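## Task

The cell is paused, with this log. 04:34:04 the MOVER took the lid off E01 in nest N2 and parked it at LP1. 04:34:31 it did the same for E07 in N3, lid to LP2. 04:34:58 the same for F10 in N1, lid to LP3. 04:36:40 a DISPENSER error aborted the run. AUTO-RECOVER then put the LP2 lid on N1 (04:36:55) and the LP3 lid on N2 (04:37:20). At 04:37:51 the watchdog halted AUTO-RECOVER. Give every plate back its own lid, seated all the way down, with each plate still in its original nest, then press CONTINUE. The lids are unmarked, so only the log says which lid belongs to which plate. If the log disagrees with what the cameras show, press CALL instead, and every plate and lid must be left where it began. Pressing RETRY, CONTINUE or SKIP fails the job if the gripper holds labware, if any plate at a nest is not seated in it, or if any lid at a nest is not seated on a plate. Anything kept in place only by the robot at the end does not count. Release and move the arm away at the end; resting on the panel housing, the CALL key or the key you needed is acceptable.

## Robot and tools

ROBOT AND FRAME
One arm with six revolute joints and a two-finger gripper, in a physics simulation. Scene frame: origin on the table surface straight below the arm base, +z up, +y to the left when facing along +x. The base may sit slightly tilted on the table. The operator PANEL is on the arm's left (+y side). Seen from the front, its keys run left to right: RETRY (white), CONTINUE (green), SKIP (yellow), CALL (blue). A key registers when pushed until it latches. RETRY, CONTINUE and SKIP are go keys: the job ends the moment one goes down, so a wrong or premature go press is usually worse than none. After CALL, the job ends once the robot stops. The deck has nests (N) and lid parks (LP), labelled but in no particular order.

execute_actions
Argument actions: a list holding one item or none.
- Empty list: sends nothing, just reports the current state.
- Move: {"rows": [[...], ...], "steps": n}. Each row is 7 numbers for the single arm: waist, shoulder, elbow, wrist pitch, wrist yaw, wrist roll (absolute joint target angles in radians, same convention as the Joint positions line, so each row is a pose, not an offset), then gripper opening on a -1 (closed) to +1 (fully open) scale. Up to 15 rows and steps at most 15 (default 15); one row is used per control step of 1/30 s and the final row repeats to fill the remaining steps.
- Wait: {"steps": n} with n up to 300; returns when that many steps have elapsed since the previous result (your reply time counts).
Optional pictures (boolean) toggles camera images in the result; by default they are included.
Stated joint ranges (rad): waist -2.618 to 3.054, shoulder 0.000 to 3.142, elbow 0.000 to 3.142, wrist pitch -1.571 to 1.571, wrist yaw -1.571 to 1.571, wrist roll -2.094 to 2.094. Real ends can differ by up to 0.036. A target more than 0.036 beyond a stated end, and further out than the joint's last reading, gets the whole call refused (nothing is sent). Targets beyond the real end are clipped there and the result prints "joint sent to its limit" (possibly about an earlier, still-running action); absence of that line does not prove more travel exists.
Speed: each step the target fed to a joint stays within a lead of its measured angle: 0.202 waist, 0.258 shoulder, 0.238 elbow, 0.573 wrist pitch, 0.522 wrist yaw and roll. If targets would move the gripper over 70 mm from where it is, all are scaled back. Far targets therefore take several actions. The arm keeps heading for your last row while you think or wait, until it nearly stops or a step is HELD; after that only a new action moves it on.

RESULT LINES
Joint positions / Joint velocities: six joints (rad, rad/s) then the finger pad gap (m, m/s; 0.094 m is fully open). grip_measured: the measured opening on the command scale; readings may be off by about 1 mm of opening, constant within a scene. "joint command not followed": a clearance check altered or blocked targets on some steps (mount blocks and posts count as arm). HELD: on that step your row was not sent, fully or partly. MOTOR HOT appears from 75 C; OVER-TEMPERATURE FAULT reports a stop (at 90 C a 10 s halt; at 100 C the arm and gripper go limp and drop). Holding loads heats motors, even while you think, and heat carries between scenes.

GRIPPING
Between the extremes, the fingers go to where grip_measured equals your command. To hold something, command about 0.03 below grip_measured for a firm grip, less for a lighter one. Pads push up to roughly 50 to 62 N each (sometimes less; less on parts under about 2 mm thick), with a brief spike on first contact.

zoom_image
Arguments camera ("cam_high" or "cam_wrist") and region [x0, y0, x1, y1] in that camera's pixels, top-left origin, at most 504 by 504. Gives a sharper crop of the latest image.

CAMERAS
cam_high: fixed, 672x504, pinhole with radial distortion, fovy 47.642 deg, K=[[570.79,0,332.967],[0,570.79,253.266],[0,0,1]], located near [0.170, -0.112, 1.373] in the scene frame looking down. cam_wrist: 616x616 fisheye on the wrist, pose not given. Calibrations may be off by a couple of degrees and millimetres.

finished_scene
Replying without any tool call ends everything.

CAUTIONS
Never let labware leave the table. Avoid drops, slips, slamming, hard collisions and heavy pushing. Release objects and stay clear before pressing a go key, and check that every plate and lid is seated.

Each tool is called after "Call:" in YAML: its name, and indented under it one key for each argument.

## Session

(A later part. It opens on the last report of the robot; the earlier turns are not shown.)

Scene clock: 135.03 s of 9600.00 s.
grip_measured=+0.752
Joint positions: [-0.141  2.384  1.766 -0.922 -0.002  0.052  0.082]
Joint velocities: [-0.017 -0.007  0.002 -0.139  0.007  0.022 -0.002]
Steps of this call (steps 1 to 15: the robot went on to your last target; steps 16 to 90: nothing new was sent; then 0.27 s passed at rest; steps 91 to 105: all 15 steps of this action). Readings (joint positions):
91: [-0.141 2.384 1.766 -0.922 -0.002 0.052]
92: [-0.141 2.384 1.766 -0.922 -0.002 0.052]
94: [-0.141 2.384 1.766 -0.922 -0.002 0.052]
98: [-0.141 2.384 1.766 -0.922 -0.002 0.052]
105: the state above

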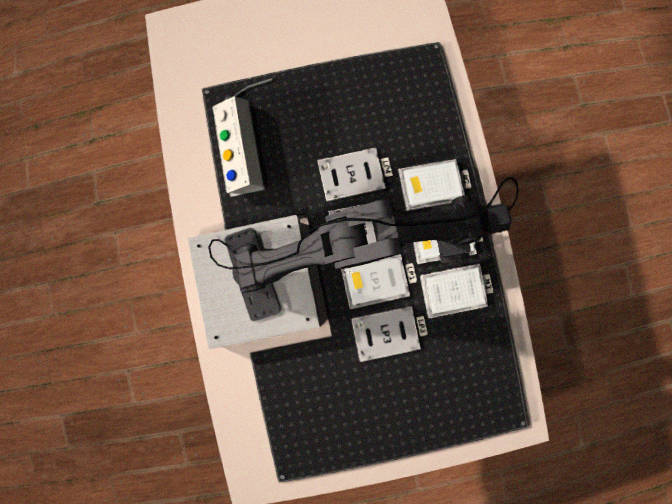

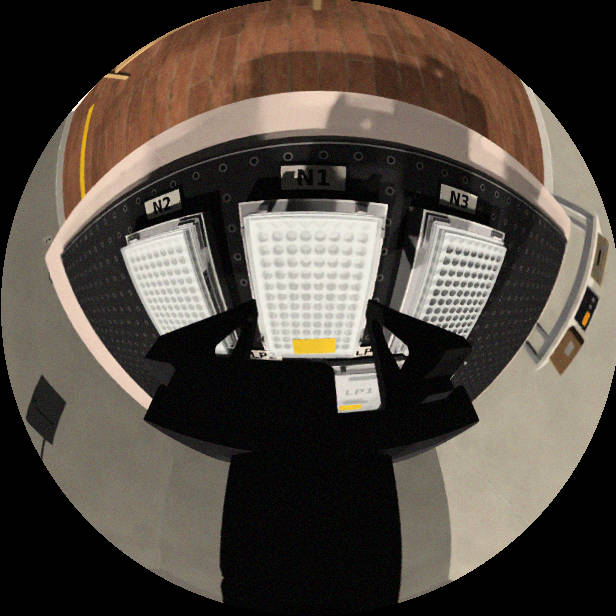

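Call:
execute_actions:
  actions:
    - {"rows": [[-0.135,2.386,1.762,-0.904,-0.008,0.058,0.80],[-0.135,2.386,1.762,-0.904,-0.008,0.058,0.85],[-0.135,2.386,1.762,-0.904,-0.008,0.058,0.90],[-0.135,2.386,1.762,-0.904,-0.008,0.058,0.95],[-0.135,2.386,1.762,-0.904,-0.008,0.058,1.0],[-0.135,2.386,1.762,-0.904,-0.008,0.058,1.0],[-0.135,2.386,1.762,-0.904,-0.008,0.058,1.0],[-0.135,2.386,1.762,-0.904,-0.008,0.058,1.0],[-0.135,2.396,1.758,-0.902,-0.008,0.058,1.0],[-0.135,2.404,1.754,-0.899,-0.008,0.058,1.0],[-0.135,2.404,1.750,-0.896,-0.008,0.058,1.0],[-0.135,2.404,1.748,-0.893,-0.008,0.058,1.0],[-0.135,2.402,1.749,-0.890,-0.008,0.058,1.0],[-0.135,2.398,1.749,-0.886,-0.008,0.058,1.0],[-0.135,2.398,1.749,-0.883,-0.008,0.058,1.0]], "steps": 15}
  pictures: false

Call:
execute_actions:
  actions:
    - {"steps": 12}

Call:
zoom_image:
  camera: "cam_wrist"
  region: [215, 190, 400, 370]

Scene clock: 143.00 s of 9600.00 s.
grip_measured=+1.000
Joint positions: [-0.141  2.393  1.762 -0.909 -0.002  0.052  0.094]
Joint velocities: [ 0.017  0.002 -0.1   -0.037 -0.022 -0.081  0.   ]
Steps of this call (steps 1 to 15: the robot went on to your last target; steps 16 to 90: nothing new was sent; then 4.47 s passed at rest; steps 91 to 105: all 15 steps of this action). Readings (joint positions):
91: [-0.141 2.384 1.766 -0.922 -0.002 0.052]
92: [-0.141 2.384 1.766 -0.922 -0.002 0.052]
94: [-0.141 2.384 1.766 -0.922 -0.002 0.052]
98: [-0.141 2.384 1.766 -0.922 -0.002 0.052]
105: the state above

Scene clock: 143.40 s of 9600.00 s.
grip_measured=+1.000
Joint positions: [-0.141  2.394  1.757 -0.901 -0.002  0.052  0.094]
Joint velocities: [-0.012  0.007 -0.002 -0.022 -0.066  0.007  0.   ]
Steps of this call (steps 1 to 12: the robot went on to your last target). Readings (joint positions):
1: [-0.141 2.393 1.759 -0.908 -0.002 0.052]
2: [-0.141 2.394 1.758 -0.907 -0.002 0.052]
4: [-0.141 2.394 1.757 -0.906 -0.002 0.052]
8: [-0.141 2.394 1.757 -0.903 -0.002 0.052]
12: the state above

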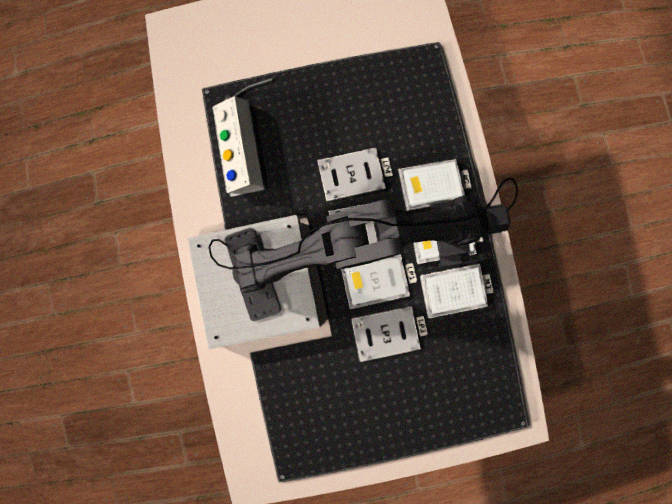

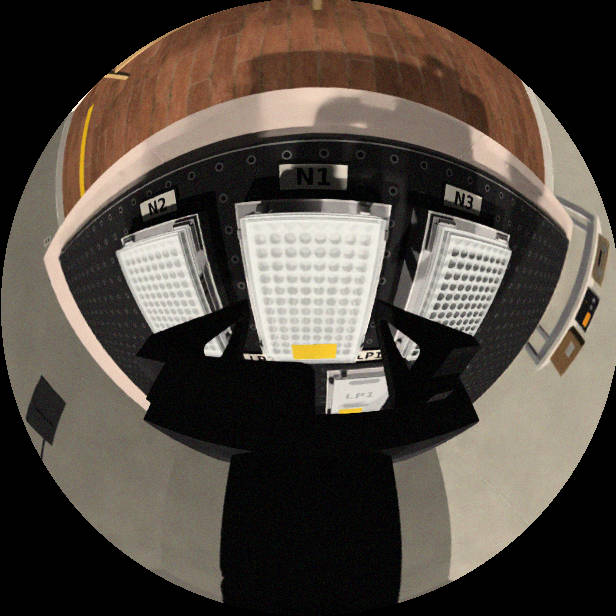

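Region (215, 190, 400, 370) of cam_wrist's 616x616 image, scaled by 2.724, with more detail than that image has; it fills the top 490 rows of this view, and the rest is white.

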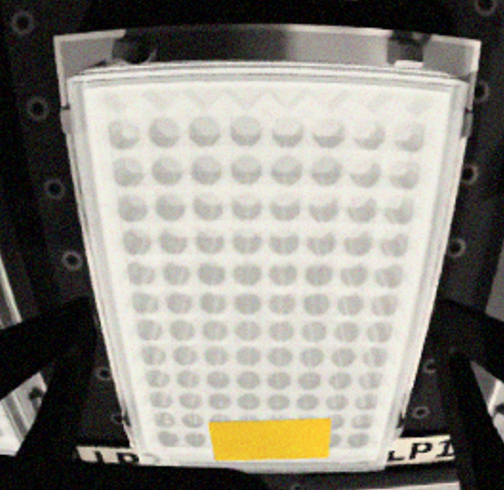

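Call:
execute_actions:
  actions:
    - {"rows": [[-0.135,2.397,1.752,-0.883,-0.008,0.058,0.96],[-0.135,2.397,1.752,-0.883,-0.008,0.058,0.93],[-0.135,2.397,1.752,-0.883,-0.008,0.058,0.90],[-0.135,2.397,1.752,-0.883,-0.008,0.058,0.87],[-0.135,2.397,1.752,-0.883,-0.008,0.058,0.85],[-0.135,2.397,1.752,-0.883,-0.008,0.058,0.83],[-0.135,2.397,1.752,-0.883,-0.008,0.058,0.81],[-0.135,2.397,1.752,-0.883,-0.008,0.058,0.80],[-0.135,2.397,1.752,-0.883,-0.008,0.058,0.79],[-0.135,2.397,1.752,-0.883,-0.008,0.058,0.78],[-0.135,2.397,1.752,-0.883,-0.008,0.058,0.77],[-0.135,2.397,1.752,-0.883,-0.008,0.058,0.76],[-0.135,2.397,1.752,-0.883,-0.008,0.058,0.75]], "steps": 15}

Call:
zoom_image:
  camera: "cam_wrist"
  region: [215, 190, 400, 370]

Scene clock: 153.33 s of 9600.00 s.
grip_measured=+0.768
Joint positions: [-0.141  2.394  1.757 -0.901 -0.002  0.052  0.083]
Joint velocities: [-0.002  0.022  0.007  0.081 -0.022  0.007 -0.001]
Steps of this call (steps 1 to 15: the robot went on to your last target; steps 16 to 90: nothing new was sent; then 6.43 s passed at rest; steps 91 to 105: all 15 steps of this action). Readings (joint positions):
91: [-0.141 2.394 1.757 -0.901 -0.002 0.052]
92: [-0.141 2.394 1.757 -0.901 -0.002 0.052]
94: [-0.141 2.394 1.757 -0.901 -0.002 0.052]
98: [-0.141 2.394 1.757 -0.901 -0.002 0.052]
105: the state above

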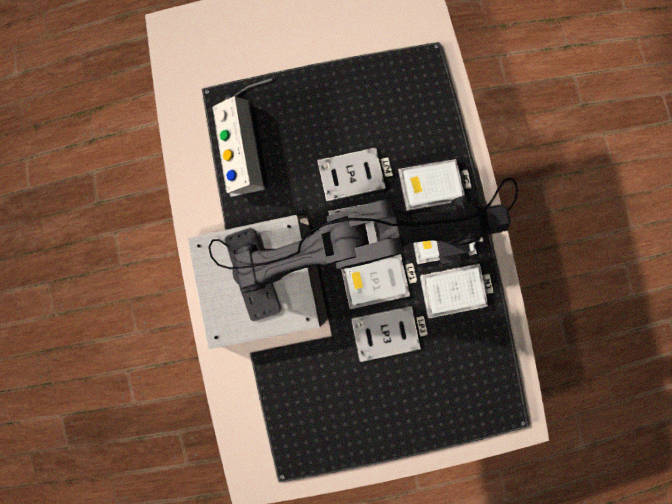

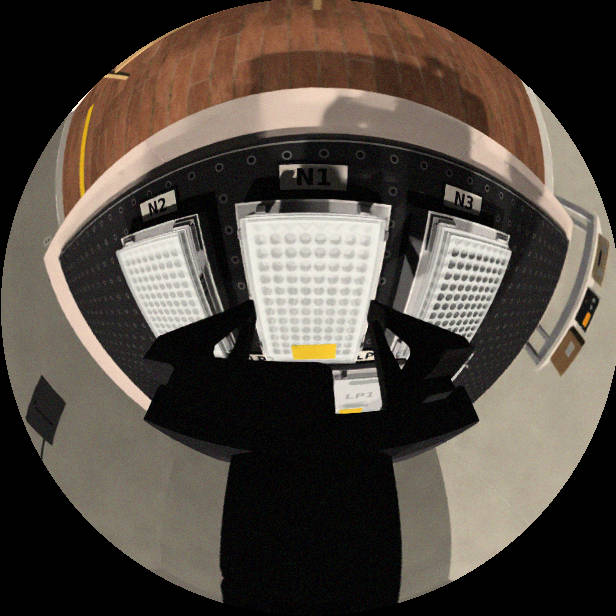

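Region (215, 190, 400, 370) of cam_wrist's 616x616 image, scaled by 2.724, with more detail than that image has; it fills the top 490 rows of this view, and the rest is white.

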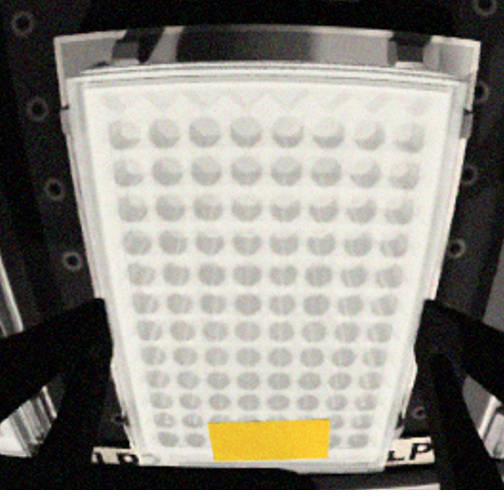

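Call:
zoom_image:
  camera: "cam_wrist"
  region: [232, 275, 282, 335]

Call:
zoom_image:
  camera: "cam_wrist"
  region: [345, 275, 395, 335]

Region (232, 275, 282, 335) of cam_wrist's 616x616 image, scaled by 8.400, with more detail than that image has.

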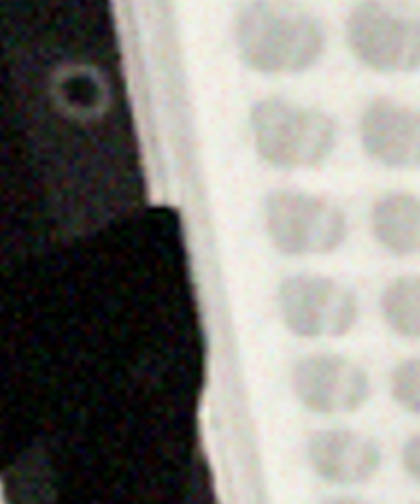

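Region (345, 275, 395, 335) of cam_wrist's 616x616 image, scaled by 8.400, with more detail than that image has.

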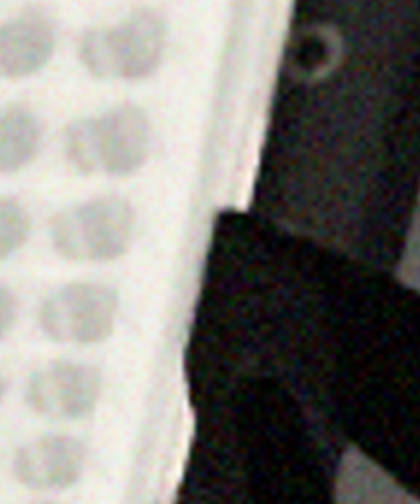

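Call:
execute_actions:
  actions:
    - {"rows": [[-0.135,2.397,1.752,-0.883,-0.008,0.058,0.79],[-0.135,2.397,1.752,-0.883,-0.008,0.058,0.83],[-0.135,2.397,1.752,-0.883,-0.008,0.058,0.87],[-0.135,2.397,1.752,-0.883,-0.008,0.058,0.90],[-0.135,2.397,1.752,-0.883,-0.008,0.058,0.90],[-0.135,2.397,1.752,-0.883,-0.008,0.058,0.90],[-0.135,2.414,1.752,-0.881,-0.008,0.058,0.90],[-0.135,2.414,1.752,-0.879,-0.008,0.058,0.90],[-0.135,2.412,1.752,-0.877,-0.008,0.058,0.90],[-0.135,2.404,1.752,-0.876,-0.008,0.058,0.90]], "steps": 15}
  pictures: false

Scene clock: 165.50 s of 9600.00 s.
grip_measured=+0.898
Joint positions: [-0.141  2.402  1.757 -0.896 -0.002  0.052  0.089]
Joint velocities: [-0.007  0.002  0.002  0.051 -0.051  0.081 -0.   ]
Steps of this call (steps 1 to 15: the robot went on to your last target; steps 16 to 90: nothing new was sent; then 8.67 s passed at rest; steps 91 to 105: all 15 steps of this action). Readings (joint positions):
91: [-0.141 2.394 1.757 -0.901 -0.002 0.052]
92: [-0.141 2.394 1.757 -0.901 -0.002 0.052]
94: [-0.141 2.394 1.757 -0.901 -0.002 0.052]
98: [-0.141 2.396 1.757 -0.899 -0.002 0.052]
105: the state above

Call:
execute_actions:
  actions:
    - {"rows": [[-0.135,2.404,1.752,-0.876,-0.008,0.058,0.88],[-0.135,2.404,1.752,-0.876,-0.008,0.058,0.86],[-0.135,2.404,1.752,-0.876,-0.008,0.058,0.84],[-0.135,2.404,1.752,-0.876,-0.008,0.058,0.82],[-0.135,2.404,1.752,-0.876,-0.008,0.058,0.80],[-0.135,2.404,1.752,-0.876,-0.008,0.058,0.79],[-0.135,2.404,1.752,-0.876,-0.008,0.058,0.78],[-0.135,2.404,1.752,-0.876,-0.008,0.058,0.77],[-0.135,2.404,1.752,-0.876,-0.008,0.058,0.76],[-0.135,2.404,1.752,-0.876,-0.008,0.058,0.75],[-0.135,2.404,1.752,-0.876,-0.008,0.058,0.74],[-0.135,2.404,1.752,-0.876,-0.008,0.058,0.738]], "steps": 15}

Call:
zoom_image:
  camera: "cam_wrist"
  region: [215, 190, 400, 370]

Scene clock: 169.60 s of 9600.00 s.
grip_measured=+0.780
Joint positions: [-0.141  2.402  1.757 -0.894 -0.002  0.052  0.084]
Joint velocities: [-0.002  0.007  0.007 -0.022 -0.022  0.007  0.001]
Steps of this call (steps 1 to 15: the robot went on to your last target; steps 16 to 90: nothing new was sent; then 0.60 s passed at rest; steps 91 to 105: all 15 steps of this action). Readings (joint positions):
91: [-0.141 2.402 1.757 -0.894 -0.002 0.052]
92: [-0.141 2.402 1.757 -0.894 -0.002 0.052]
94: [-0.141 2.402 1.757 -0.894 -0.002 0.052]
98: [-0.141 2.402 1.757 -0.894 -0.002 0.052]
105: the state above

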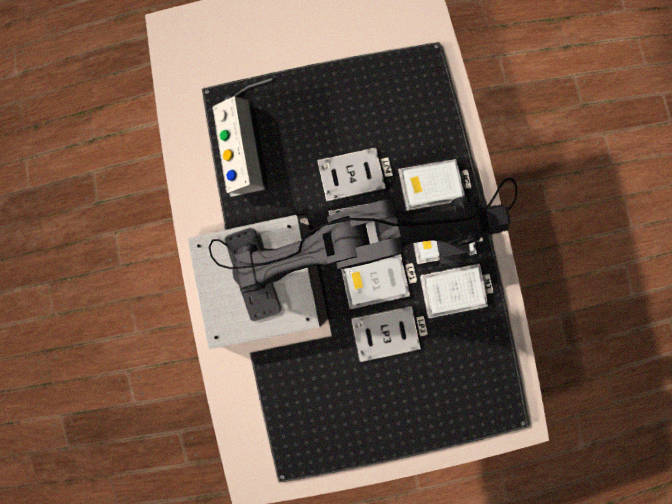

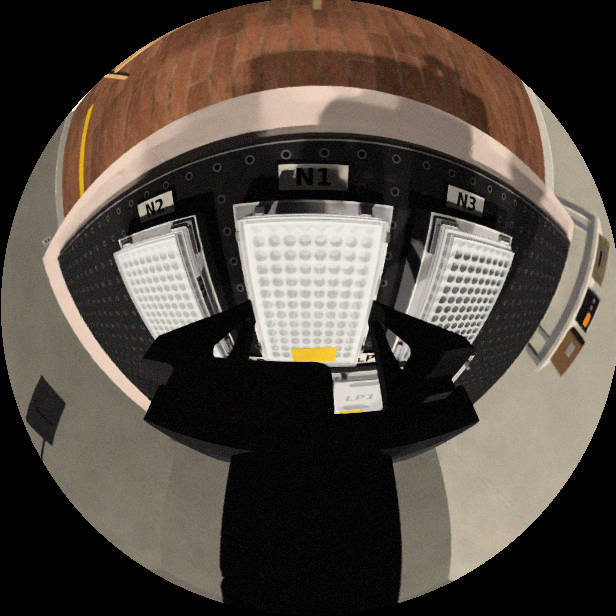

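Region (215, 190, 400, 370) of cam_wrist's 616x616 image, scaled by 2.724, with more detail than that image has; it fills the top 490 rows of this view, and the rest is white.

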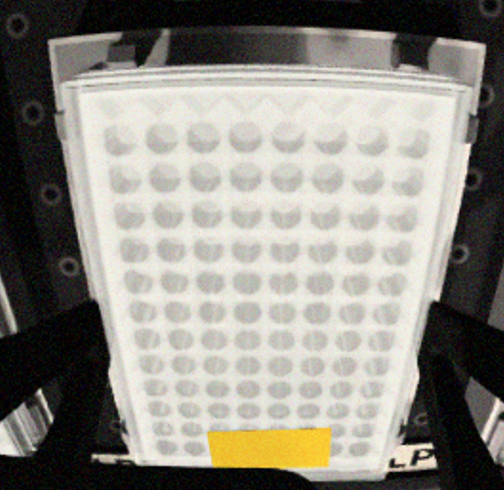

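Call:
execute_actions:
  actions:
    - {"rows": [[-0.135,2.390,1.765,-0.890,-0.008,0.058,0.75],[-0.135,2.380,1.772,-0.900,-0.008,0.058,0.75],[-0.135,2.372,1.778,-0.908,-0.008,0.058,0.75],[-0.135,2.368,1.781,-0.911,-0.008,0.058,0.75],[-0.135,2.365,1.783,-0.914,-0.008,0.058,0.75],[-0.135,2.363,1.785,-0.917,-0.008,0.058,0.75],[-0.135,2.361,1.787,-0.920,-0.008,0.058,0.75],[-0.135,2.360,1.789,-0.923,-0.008,0.058,0.75],[-0.135,2.359,1.791,-0.927,-0.008,0.058,0.75],[-0.135,2.358,1.793,-0.931,-0.008,0.058,0.75],[-0.135,2.357,1.795,-0.935,-0.008,0.058,0.75],[-0.135,2.356,1.796,-0.938,-0.008,0.058,0.75],[-0.135,2.355,1.797,-0.941,-0.008,0.058,0.75],[-0.135,2.355,1.798,-0.943,-0.008,0.058,0.75],[-0.135,2.355,1.798,-0.943,-0.008,0.058,0.75]], "steps": 15}

Scene clock: 190.00 s of 9600.00 s.
grip_measured=+0.780
Joint positions: [-0.141  2.397  1.768 -0.918 -0.002  0.052  0.084]
Joint velocities: [-0.007 -0.066  0.032 -0.095  0.051  0.007  0.   ]
Steps of this call (steps 1 to 15: the robot went on to your last target; steps 16 to 90: nothing new was sent; then 16.90 s passed at rest; steps 91 to 105: all 15 steps of this action). Readings (joint positions):
91: [-0.141 2.402 1.757 -0.894 -0.002 0.052]
92: [-0.141 2.402 1.757 -0.894 -0.002 0.052]
94: [-0.141 2.402 1.757 -0.895 -0.002 0.052]
98: [-0.141 2.402 1.757 -0.899 -0.002 0.052]
105: the state above

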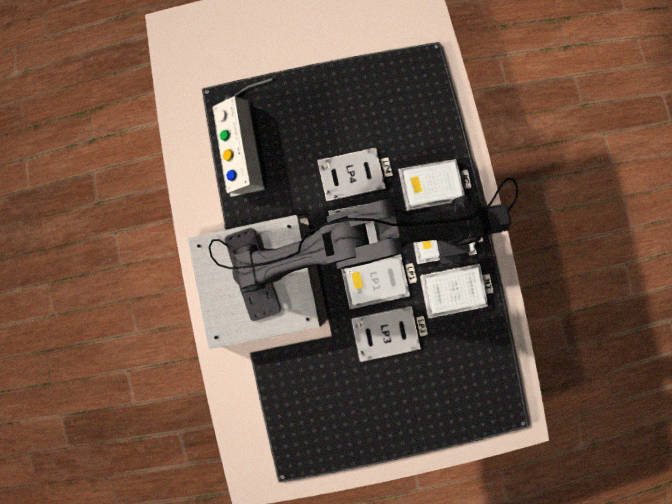

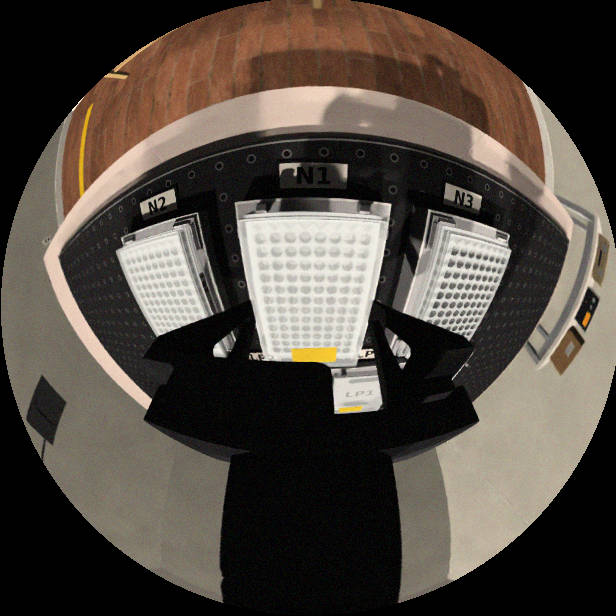

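Call:
execute_actions:
  actions:
    - {"rows": [[-0.135,2.355,1.799,-0.944,-0.008,0.058,0.75],[-0.135,2.355,1.801,-0.946,-0.008,0.058,0.75],[-0.135,2.355,1.804,-0.949,-0.008,0.058,0.75],[-0.135,2.355,1.808,-0.953,-0.008,0.058,0.75],[-0.135,2.355,1.813,-0.958,-0.008,0.058,0.75],[-0.135,2.355,1.818,-0.963,-0.008,0.058,0.75],[-0.135,2.355,1.824,-0.969,-0.008,0.058,0.75],[-0.135,2.355,1.829,-0.974,-0.008,0.058,0.75],[-0.135,2.355,1.835,-0.980,-0.008,0.058,0.75],[-0.135,2.355,1.840,-0.985,-0.008,0.058,0.75],[-0.135,2.355,1.845,-0.990,-0.008,0.058,0.75],[-0.135,2.355,1.849,-0.994,-0.008,0.058,0.75],[-0.135,2.355,1.852,-0.997,-0.008,0.058,0.75],[-0.135,2.355,1.854,-0.999,-0.008,0.058,0.75],[-0.135,2.355,1.855,-1.000,-0.008,0.058,0.75]], "steps": 15}

Scene clock: 195.30 s of 9600.00 s.
grip_measured=+0.780
Joint positions: [-0.141  2.389  1.826 -0.972 -0.002  0.052  0.084]
Joint velocities: [-0.002 -0.002  0.066 -0.154 -0.051 -0.007 -0.   ]
Steps of this call (steps 1 to 30: the robot went on to your last target; steps 31 to 90: nothing new was sent; then 1.80 s passed at rest; steps 91 to 105: all 15 steps of this action). Readings (joint positions):
91: [-0.141 2.389 1.772 -0.930 -0.002 0.052]
92: [-0.141 2.389 1.772 -0.931 -0.002 0.052]
94: [-0.141 2.389 1.773 -0.933 -0.002 0.052]
98: [-0.141 2.389 1.790 -0.948 -0.002 0.052]
105: the state above

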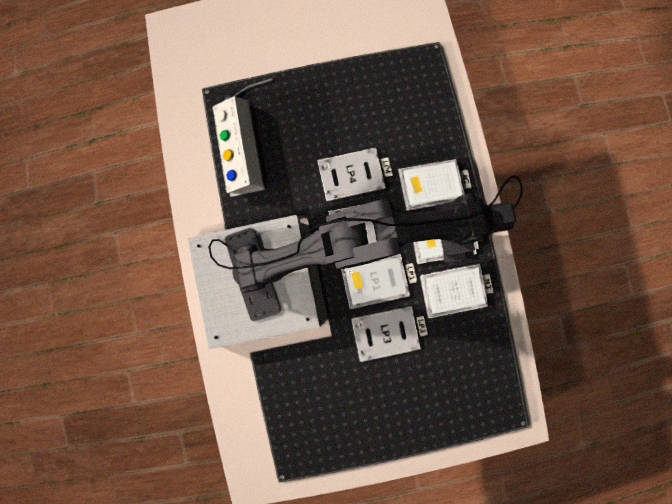

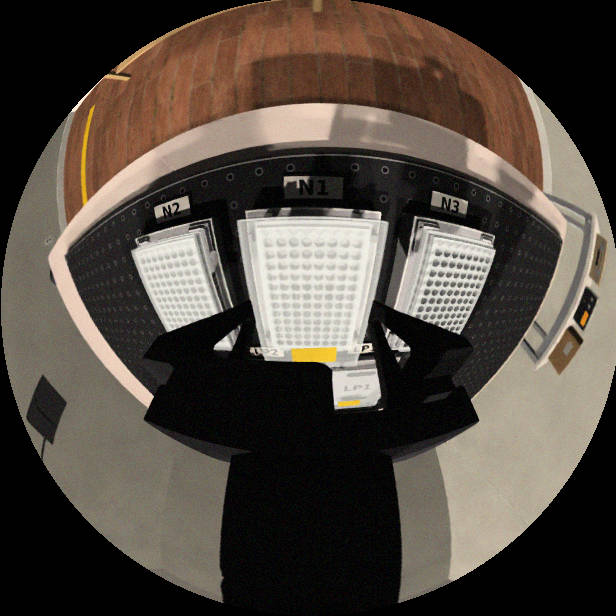

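Call:
execute_actions:
  actions:
    - {"rows": [[-0.1474,2.4001,1.8551,-1.0000,-0.008,0.0456,0.75],[-0.1486,2.4003,1.8555,-1.0001,-0.008,0.0446,0.75],[-0.1506,2.4007,1.8561,-1.0003,-0.008,0.0428,0.75],[-0.1533,2.4012,1.8569,-1.0005,-0.008,0.0404,0.75],[-0.1567,2.4019,1.8580,-1.0007,-0.008,0.0374,0.75],[-0.1607,2.4026,1.8592,-1.0010,-0.008,0.0338,0.75],[-0.1653,2.4035,1.8607,-1.0014,-0.008,0.0296,0.75],[-0.1706,2.4045,1.8623,-1.0018,-0.008,0.0249,0.75],[-0.1763,2.4056,1.8640,-1.0022,-0.008,0.0198,0.75],[-0.1826,2.4068,1.8660,-1.0027,-0.008,0.0142,0.75],[-0.1893,2.4081,1.8681,-1.0032,-0.008,0.0082,0.75],[-0.1965,2.4095,1.8703,-1.0037,-0.008,0.0018,0.75],[-0.2040,2.4109,1.8726,-1.0042,-0.008,-0.0049,0.75],[-0.2119,2.4124,1.8750,-1.0048,-0.008,-0.0120,0.75],[-0.2201,2.4140,1.8776,-1.0054,-0.008,-0.0193,0.75]], "steps": 15}
  pictures: false

Call:
execute_actions:
  actions:
    - {"rows": [[-0.2286,2.4156,1.8802,-1.0061,-0.008,-0.0269,0.75],[-0.2373,2.4173,1.8829,-1.0067,-0.008,-0.0347,0.75],[-0.2463,2.4190,1.8856,-1.0074,-0.008,-0.0427,0.75],[-0.2554,2.4208,1.8884,-1.0081,-0.008,-0.0508,0.75],[-0.2646,2.4225,1.8913,-1.0088,-0.008,-0.0591,0.75],[-0.2739,2.4243,1.8942,-1.0095,-0.008,-0.0674,0.75],[-0.2833,2.4261,1.8971,-1.0102,-0.008,-0.0758,0.75],[-0.2927,2.4279,1.8999,-1.0108,-0.008,-0.0842,0.75],[-0.3021,2.4297,1.9028,-1.0115,-0.008,-0.0926,0.75],[-0.3114,2.4315,1.9057,-1.0122,-0.008,-0.1009,0.75],[-0.3206,2.4332,1.9086,-1.0129,-0.008,-0.1092,0.75],[-0.3297,2.4350,1.9114,-1.0136,-0.008,-0.1173,0.75],[-0.3387,2.4367,1.9141,-1.0143,-0.008,-0.1253,0.75],[-0.3474,2.4384,1.9168,-1.0149,-0.008,-0.1331,0.75],[-0.3559,2.4400,1.9194,-1.0156,-0.008,-0.1407,0.75]], "steps": 15}
  pictures: false

Call:
execute_actions:
  actions:
    - {"rows": [[-0.3641,2.4416,1.9220,-1.0162,-0.008,-0.1480,0.75],[-0.3720,2.4431,1.9244,-1.0168,-0.008,-0.1551,0.75],[-0.3795,2.4445,1.9267,-1.0173,-0.008,-0.1618,0.75],[-0.3867,2.4459,1.9289,-1.0178,-0.008,-0.1682,0.75],[-0.3934,2.4472,1.9310,-1.0183,-0.008,-0.1742,0.75],[-0.3997,2.4484,1.9330,-1.0188,-0.008,-0.1798,0.75],[-0.4054,2.4495,1.9347,-1.0192,-0.008,-0.1849,0.75],[-0.4107,2.4505,1.9363,-1.0196,-0.008,-0.1896,0.75],[-0.4153,2.4514,1.9378,-1.0200,-0.008,-0.1938,0.75],[-0.4193,2.4521,1.9390,-1.0203,-0.008,-0.1974,0.75],[-0.4227,2.4528,1.9401,-1.0205,-0.008,-0.2004,0.75],[-0.4254,2.4533,1.9409,-1.0207,-0.008,-0.2028,0.75],[-0.4274,2.4537,1.9415,-1.0209,-0.008,-0.2046,0.75],[-0.4286,2.4539,1.9419,-1.0210,-0.008,-0.2056,0.75],[-0.4290,2.4540,1.9420,-1.0210,-0.008,-0.2060,0.75]], "steps": 15}
  pictures: false

Call:
execute_actions:
  actions:
    - {"steps": 15}

Call:
zoom_image:
  camera: "cam_wrist"
  region: [215, 190, 400, 370]

Scene clock: 217.50 s of 9600.00 s.
grip_measured=+0.780
Joint positions: [-0.195  2.404  1.846 -0.991 -0.004  0.011  0.084]
Joint velocities: [-0.247  0.061  0.061 -0.022 -0.081 -0.242 -0.001]
Steps of this call (steps 1 to 30: the robot went on to your last target; steps 31 to 90: nothing new was sent; then 18.70 s passed at rest; steps 91 to 105: all 15 steps of this action). Readings (joint positions):
91: [-0.141 2.389 1.828 -0.987 -0.002 0.052]
92: [-0.141 2.389 1.828 -0.987 -0.002 0.052]
94: [-0.141 2.389 1.828 -0.987 -0.002 0.050]
98: [-0.148 2.389 1.828 -0.988 -0.003 0.042]
105: the state above

Scene clock: 218.00 s of 9600.00 s.
grip_measured=+0.780
Joint positions: [-0.334  2.43   1.887 -0.999 -0.004 -0.101  0.084]
Joint velocities: [-0.247  0.032  0.066 -0.007  0.081 -0.227 -0.   ]
Steps of this call (steps 1 to 15: all 15 steps of this action). Readings (joint positions):
1: [-0.204 2.407 1.848 -0.991 -0.004 0.005]
2: [-0.213 2.409 1.850 -0.992 -0.004 -0.001]
4: [-0.231 2.413 1.855 -0.993 -0.004 -0.015]
8: [-0.268 2.420 1.867 -0.995 -0.004 -0.045]
15: the state above

Scene clock: 218.50 s of 9600.00 s.
grip_measured=+0.780
Joint positions: [-0.423  2.448  1.913 -1.007 -0.004 -0.188  0.084]
Joint velocities: [-0.046  0.017  0.007 -0.095 -0.022 -0.081  0.001]
Steps of this call (steps 1 to 15: all 15 steps of this action). Readings (joint positions):
1: [-0.342 2.432 1.890 -1.000 -0.004 -0.109]
2: [-0.351 2.434 1.892 -1.000 -0.004 -0.117]
4: [-0.368 2.437 1.897 -1.001 -0.004 -0.132]
8: [-0.396 2.443 1.905 -1.004 -0.004 -0.158]
15: the state above

Scene clock: 219.00 s of 9600.00 s.
grip_measured=+0.780
Joint positions: [-0.424  2.448  1.913 -1.008 -0.004 -0.199  0.084]
Joint velocities: [-0.002  0.002  0.002  0.007  0.051 -0.022  0.001]
Steps of this call (steps 1 to 15: the robot went on to your last target). Readings (joint positions):
1: [-0.424 2.448 1.913 -1.007 -0.004 -0.191]
2: [-0.424 2.448 1.913 -1.007 -0.004 -0.192]
4: [-0.424 2.448 1.913 -1.007 -0.004 -0.195]
8: [-0.424 2.448 1.913 -1.008 -0.004 -0.198]
15: the state above

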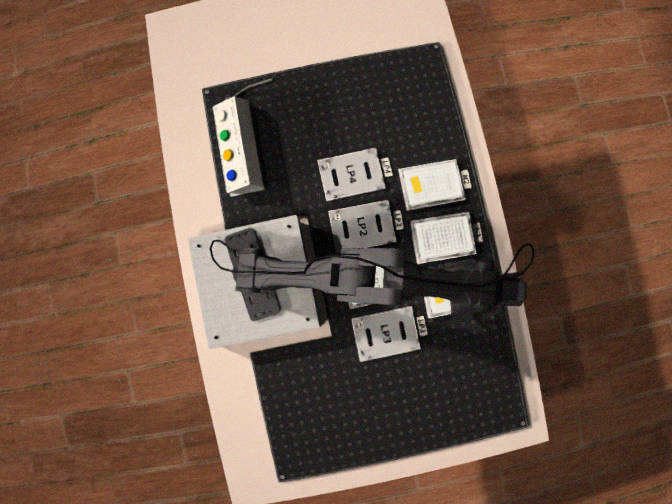

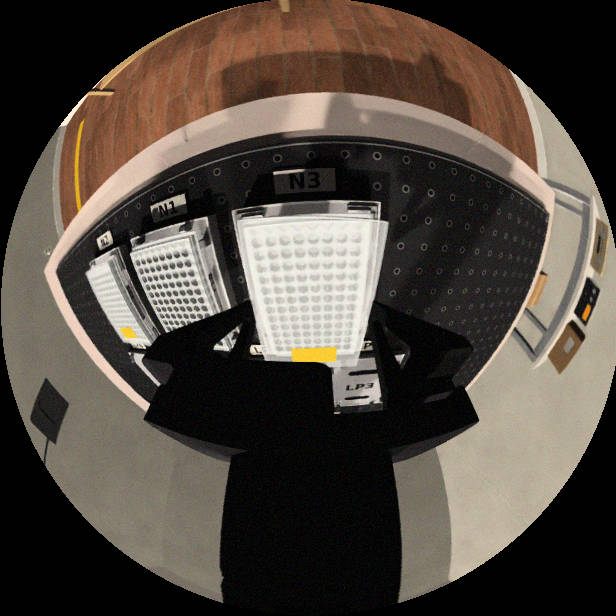

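Region (215, 190, 400, 370) of cam_wrist's 616x616 image, scaled by 2.724, with more detail than that image has; it fills the top 490 rows of this view, and the rest is white.

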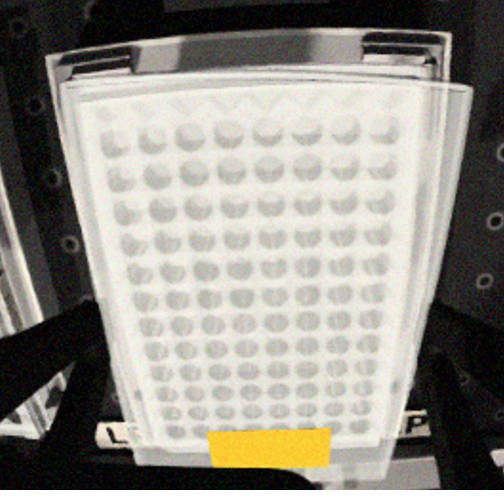

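Call:
execute_actions:
  actions:
    - {"rows": [[-0.411,2.425,1.925,-1.005,-0.008,-0.212,0.75],[-0.411,2.410,1.915,-0.995,-0.008,-0.220,0.75],[-0.417,2.402,1.910,-0.990,-0.008,-0.228,0.75],[-0.417,2.402,1.906,-0.989,-0.008,-0.236,0.75],[-0.417,2.402,1.902,-0.988,-0.008,-0.243,0.75],[-0.417,2.402,1.898,-0.987,-0.008,-0.248,0.75],[-0.417,2.402,1.895,-0.986,-0.008,-0.251,0.75],[-0.417,2.402,1.892,-0.985,-0.008,-0.251,0.75],[-0.417,2.402,1.890,-0.984,-0.008,-0.251,0.75],[-0.417,2.402,1.888,-0.983,-0.008,-0.251,0.75],[-0.417,2.402,1.886,-0.982,-0.008,-0.251,0.75],[-0.417,2.402,1.885,-0.981,-0.008,-0.251,0.75],[-0.417,2.402,1.884,-0.980,-0.008,-0.251,0.75]], "steps": 15}
  pictures: false

Call:
execute_actions:
  actions:
    - {"steps": 15}

Call:
zoom_image:
  camera: "cam_wrist"
  region: [215, 190, 400, 370]

Scene clock: 233.87 s of 9600.00 s.
grip_measured=+0.780
Joint positions: [-0.423  2.439  1.893 -1.001 -0.004 -0.241  0.084]
Joint velocities: [-0.012 -0.007 -0.022 -0.037  0.022 -0.051  0.001]
Steps of this call (steps 1 to 15: the robot went on to your last target; steps 16 to 90: nothing new was sent; then 11.37 s passed at rest; steps 91 to 105: all 15 steps of this action). Readings (joint positions):
91: [-0.424 2.448 1.913 -1.008 -0.004 -0.201]
92: [-0.424 2.448 1.913 -1.008 -0.004 -0.203]
94: [-0.423 2.448 1.913 -1.008 -0.004 -0.211]
98: [-0.423 2.445 1.908 -1.003 -0.004 -0.229]
105: the state above

Scene clock: 234.37 s of 9600.00 s.
grip_measured=+0.780
Joint positions: [-0.423  2.439  1.892 -0.998 -0.004 -0.244  0.084]
Joint velocities: [-0.017 -0.027 -0.002 -0.007 -0.007 -0.022 -0.   ]
Steps of this call (steps 1 to 15: the robot went on to your last target). Readings (joint positions):
1: [-0.423 2.439 1.893 -1.000 -0.004 -0.242]
2: [-0.423 2.439 1.892 -1.000 -0.004 -0.243]
4: [-0.423 2.439 1.892 -0.999 -0.004 -0.243]
8: [-0.423 2.439 1.892 -0.998 -0.004 -0.244]
15: the state above
The arm was judged still, so your last target was given up. Only a new action makes it travel on or press farther. Fingers that are still opening or closing keep moving.

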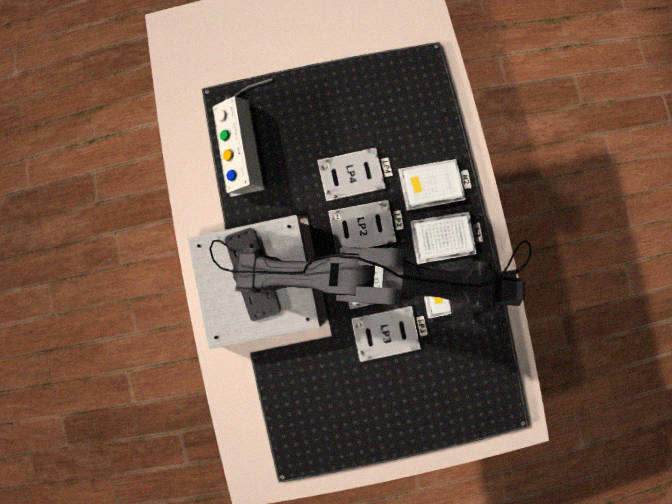

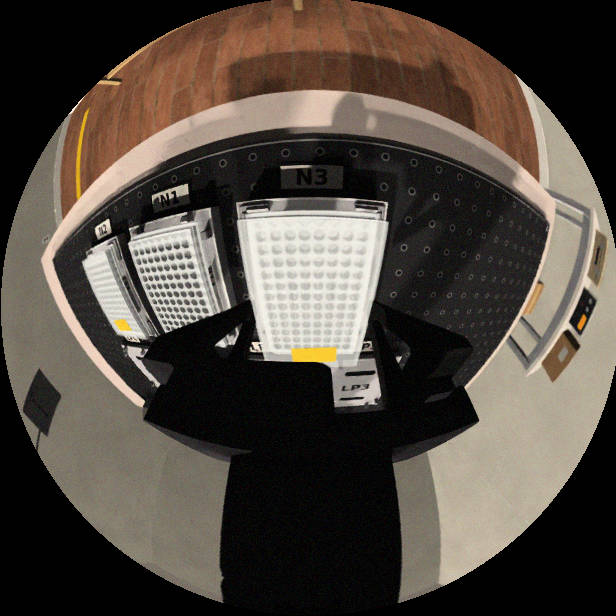

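Region (215, 190, 400, 370) of cam_wrist's 616x616 image, scaled by 2.724, with more detail than that image has; it fills the top 490 rows of this view, and the rest is white.

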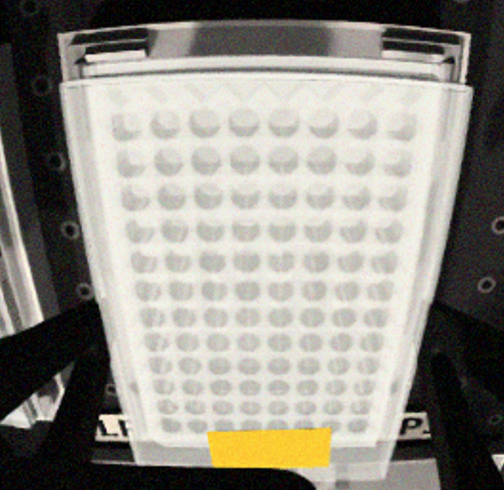

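Call:
execute_actions:
  actions:
    - {"rows": [[-0.417,2.445,1.886,-0.979,-0.008,-0.251,0.75],[-0.417,2.459,1.886,-0.978,-0.008,-0.251,0.75],[-0.417,2.459,1.886,-0.976,-0.008,-0.251,0.75],[-0.417,2.459,1.886,-0.974,-0.008,-0.251,0.75],[-0.417,2.457,1.886,-0.972,-0.008,-0.251,0.75],[-0.417,2.453,1.886,-0.970,-0.008,-0.251,0.75]], "steps": 15}

Call:
zoom_image:
  camera: "cam_wrist"
  region: [215, 190, 400, 370]

Scene clock: 241.70 s of 9600.00 s.
grip_measured=+0.780
Joint positions: [-0.423  2.451  1.892 -0.987 -0.004 -0.246  0.084]
Joint velocities: [ 0.007 -0.002 -0.002  0.022 -0.022  0.081 -0.   ]
Steps of this call (steps 1 to 90: nothing new was sent; then 3.83 s passed at rest; steps 91 to 105: all 15 steps of this action). Readings (joint positions):
91: [-0.423 2.439 1.892 -0.998 -0.004 -0.245]
92: [-0.423 2.440 1.892 -0.998 -0.004 -0.245]
94: [-0.423 2.444 1.892 -0.995 -0.004 -0.245]
98: [-0.423 2.451 1.892 -0.988 -0.004 -0.246]
105: the state above

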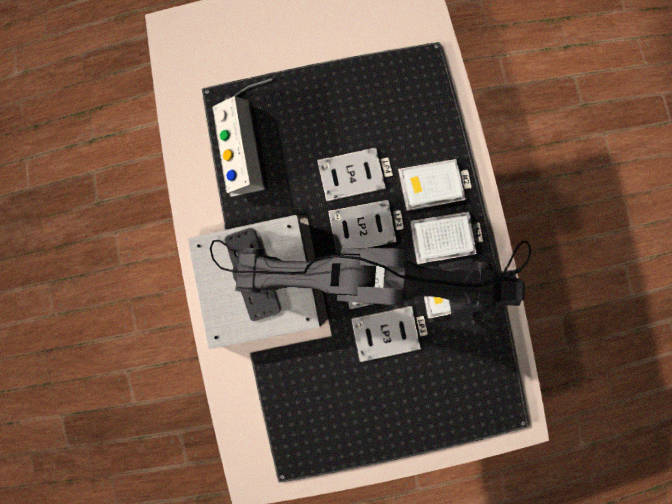

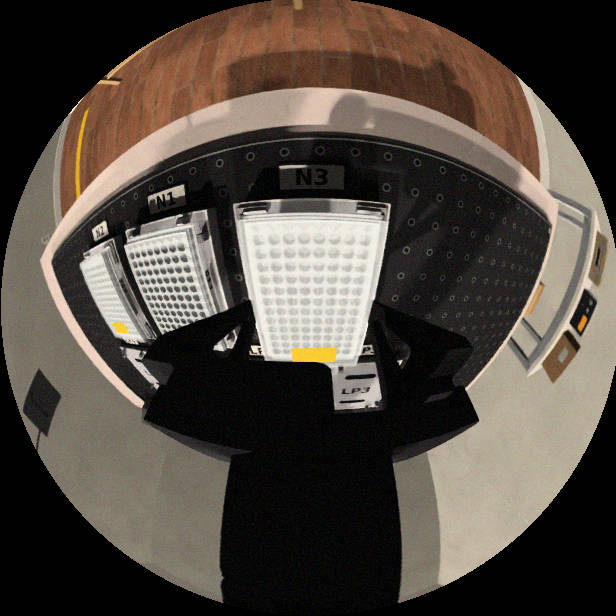

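Region (215, 190, 400, 370) of cam_wrist's 616x616 image, scaled by 2.724, with more detail than that image has; it fills the top 490 rows of this view, and the rest is white.

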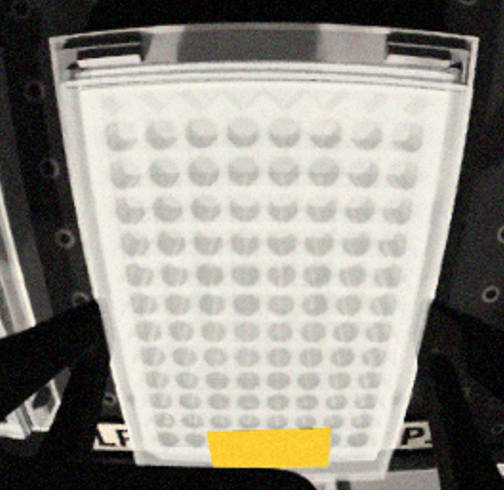

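Call:
execute_actions:
  actions:
    - {"rows": [[-0.410,2.453,1.886,-0.970,-0.008,-0.251,0.75],[-0.410,2.453,1.886,-0.970,-0.008,-0.251,0.75],[-0.416,2.453,1.886,-0.970,-0.008,-0.251,0.75],[-0.416,2.453,1.886,-0.970,-0.008,-0.251,0.75],[-0.416,2.471,1.886,-0.968,-0.008,-0.251,0.75],[-0.416,2.471,1.886,-0.966,-0.008,-0.251,0.75],[-0.416,2.468,1.886,-0.964,-0.008,-0.251,0.75],[-0.416,2.460,1.886,-0.963,-0.008,-0.251,0.75]], "steps": 15}

Call:
zoom_image:
  camera: "cam_wrist"
  region: [215, 190, 400, 370]

Scene clock: 246.27 s of 9600.00 s.
grip_measured=+0.780
Joint positions: [-0.422  2.458  1.892 -0.98  -0.004 -0.246  0.084]
Joint velocities: [ 0.007  0.002 -0.012  0.007 -0.051 -0.051  0.001]
Steps of this call (steps 1 to 15: the robot went on to your last target; steps 16 to 90: nothing new was sent; then 1.07 s passed at rest; steps 91 to 105: all 15 steps of this action). Readings (joint positions):
91: [-0.423 2.451 1.892 -0.987 -0.004 -0.246]
92: [-0.423 2.451 1.892 -0.987 -0.004 -0.246]
94: [-0.422 2.451 1.892 -0.987 -0.004 -0.246]
98: [-0.422 2.457 1.892 -0.983 -0.004 -0.246]
105: the state above

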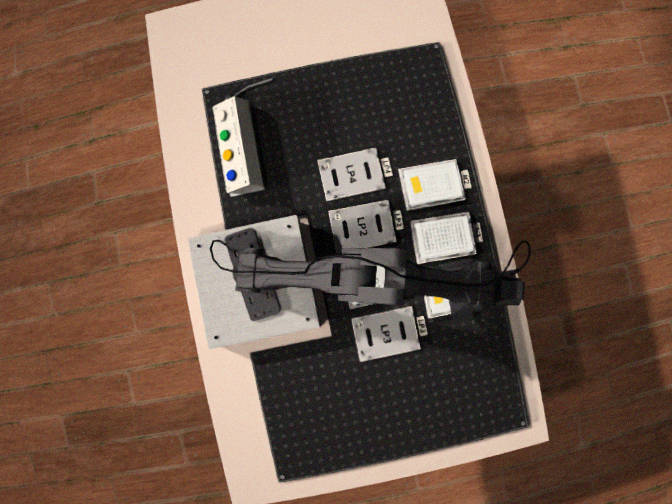

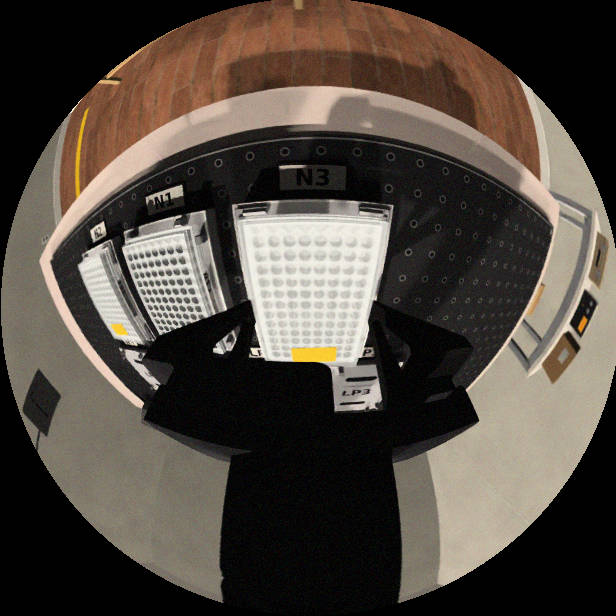

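Region (215, 190, 400, 370) of cam_wrist's 616x616 image, scaled by 2.724, with more detail than that image has; it fills the top 490 rows of this view, and the rest is white.

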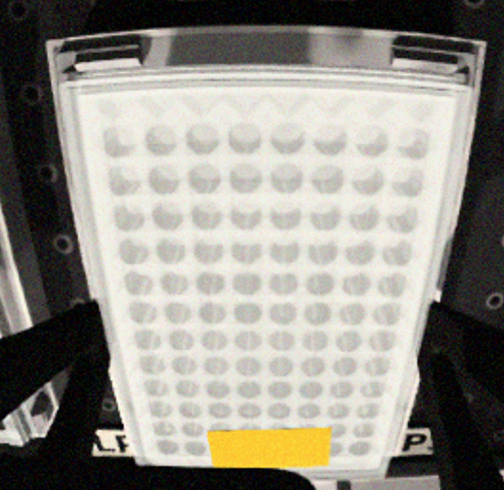

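Call:
execute_actions:
  actions:
    - {"rows": [[-0.416,2.460,1.886,-0.963,-0.008,-0.251,0.765],[-0.416,2.460,1.886,-0.963,-0.008,-0.251,0.775],[-0.416,2.460,1.886,-0.963,-0.008,-0.251,0.785],[-0.416,2.460,1.886,-0.963,-0.008,-0.251,0.80],[-0.416,2.460,1.886,-0.963,-0.008,-0.251,0.82],[-0.416,2.460,1.886,-0.963,-0.008,-0.251,0.85],[-0.416,2.460,1.886,-0.963,-0.008,-0.251,0.88],[-0.416,2.460,1.886,-0.963,-0.008,-0.251,0.91],[-0.416,2.460,1.886,-0.963,-0.008,-0.251,0.94],[-0.416,2.460,1.886,-0.963,-0.008,-0.251,0.97],[-0.416,2.460,1.886,-0.963,-0.008,-0.251,1.0]], "steps": 15}

Call:
zoom_image:
  camera: "cam_wrist"
  region: [215, 190, 400, 370]

Scene clock: 250.23 s of 9600.00 s.
grip_measured=+1.000
Joint positions: [-0.422  2.458  1.892 -0.98  -0.004 -0.246  0.094]
Joint velocities: [-0.012 -0.017 -0.012 -0.022  0.051 -0.007  0.   ]
Steps of this call (steps 1 to 15: the robot went on to your last target; steps 16 to 90: nothing new was sent; then 0.47 s passed at rest; steps 91 to 105: all 15 steps of this action). Readings (joint positions):
91: [-0.422 2.458 1.892 -0.980 -0.004 -0.246]
92: [-0.422 2.458 1.892 -0.980 -0.004 -0.246]
94: [-0.422 2.458 1.892 -0.980 -0.004 -0.246]
98: [-0.422 2.458 1.892 -0.980 -0.004 -0.246]
105: the state above

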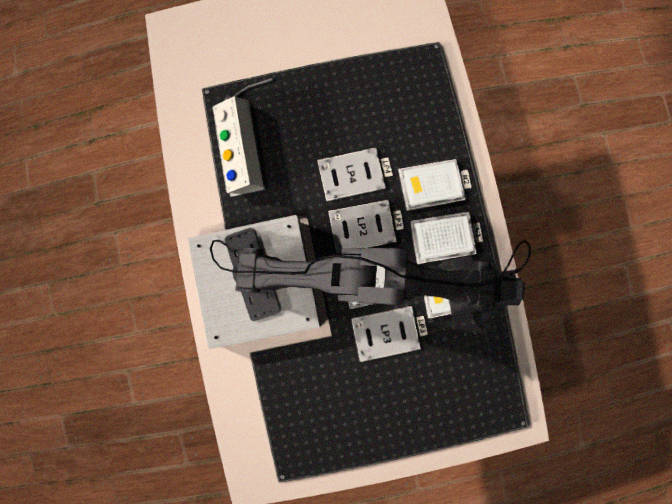

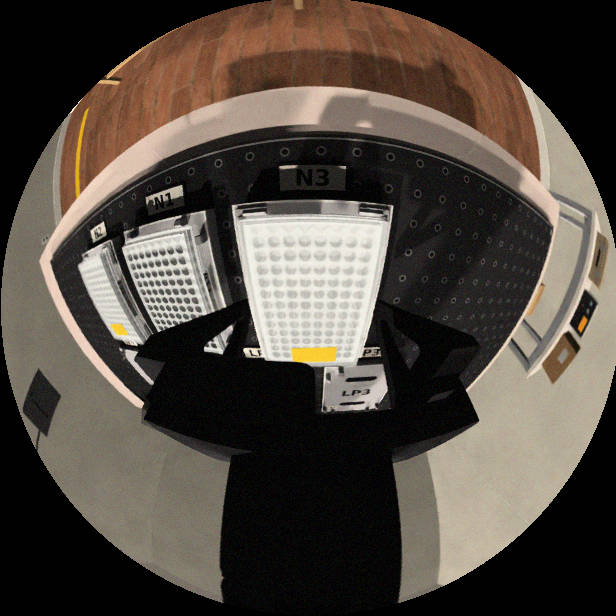

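Region (215, 190, 400, 370) of cam_wrist's 616x616 image, scaled by 2.724, with more detail than that image has; it fills the top 490 rows of this view, and the rest is white.

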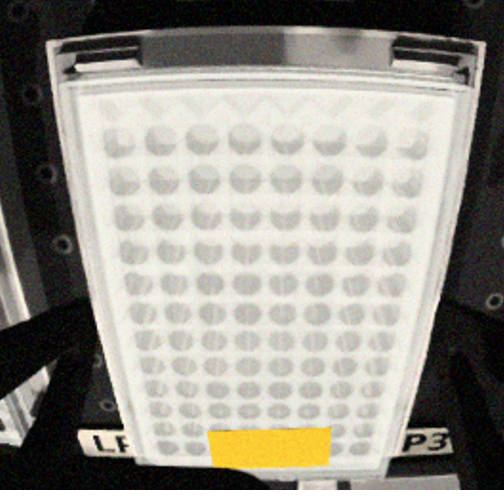

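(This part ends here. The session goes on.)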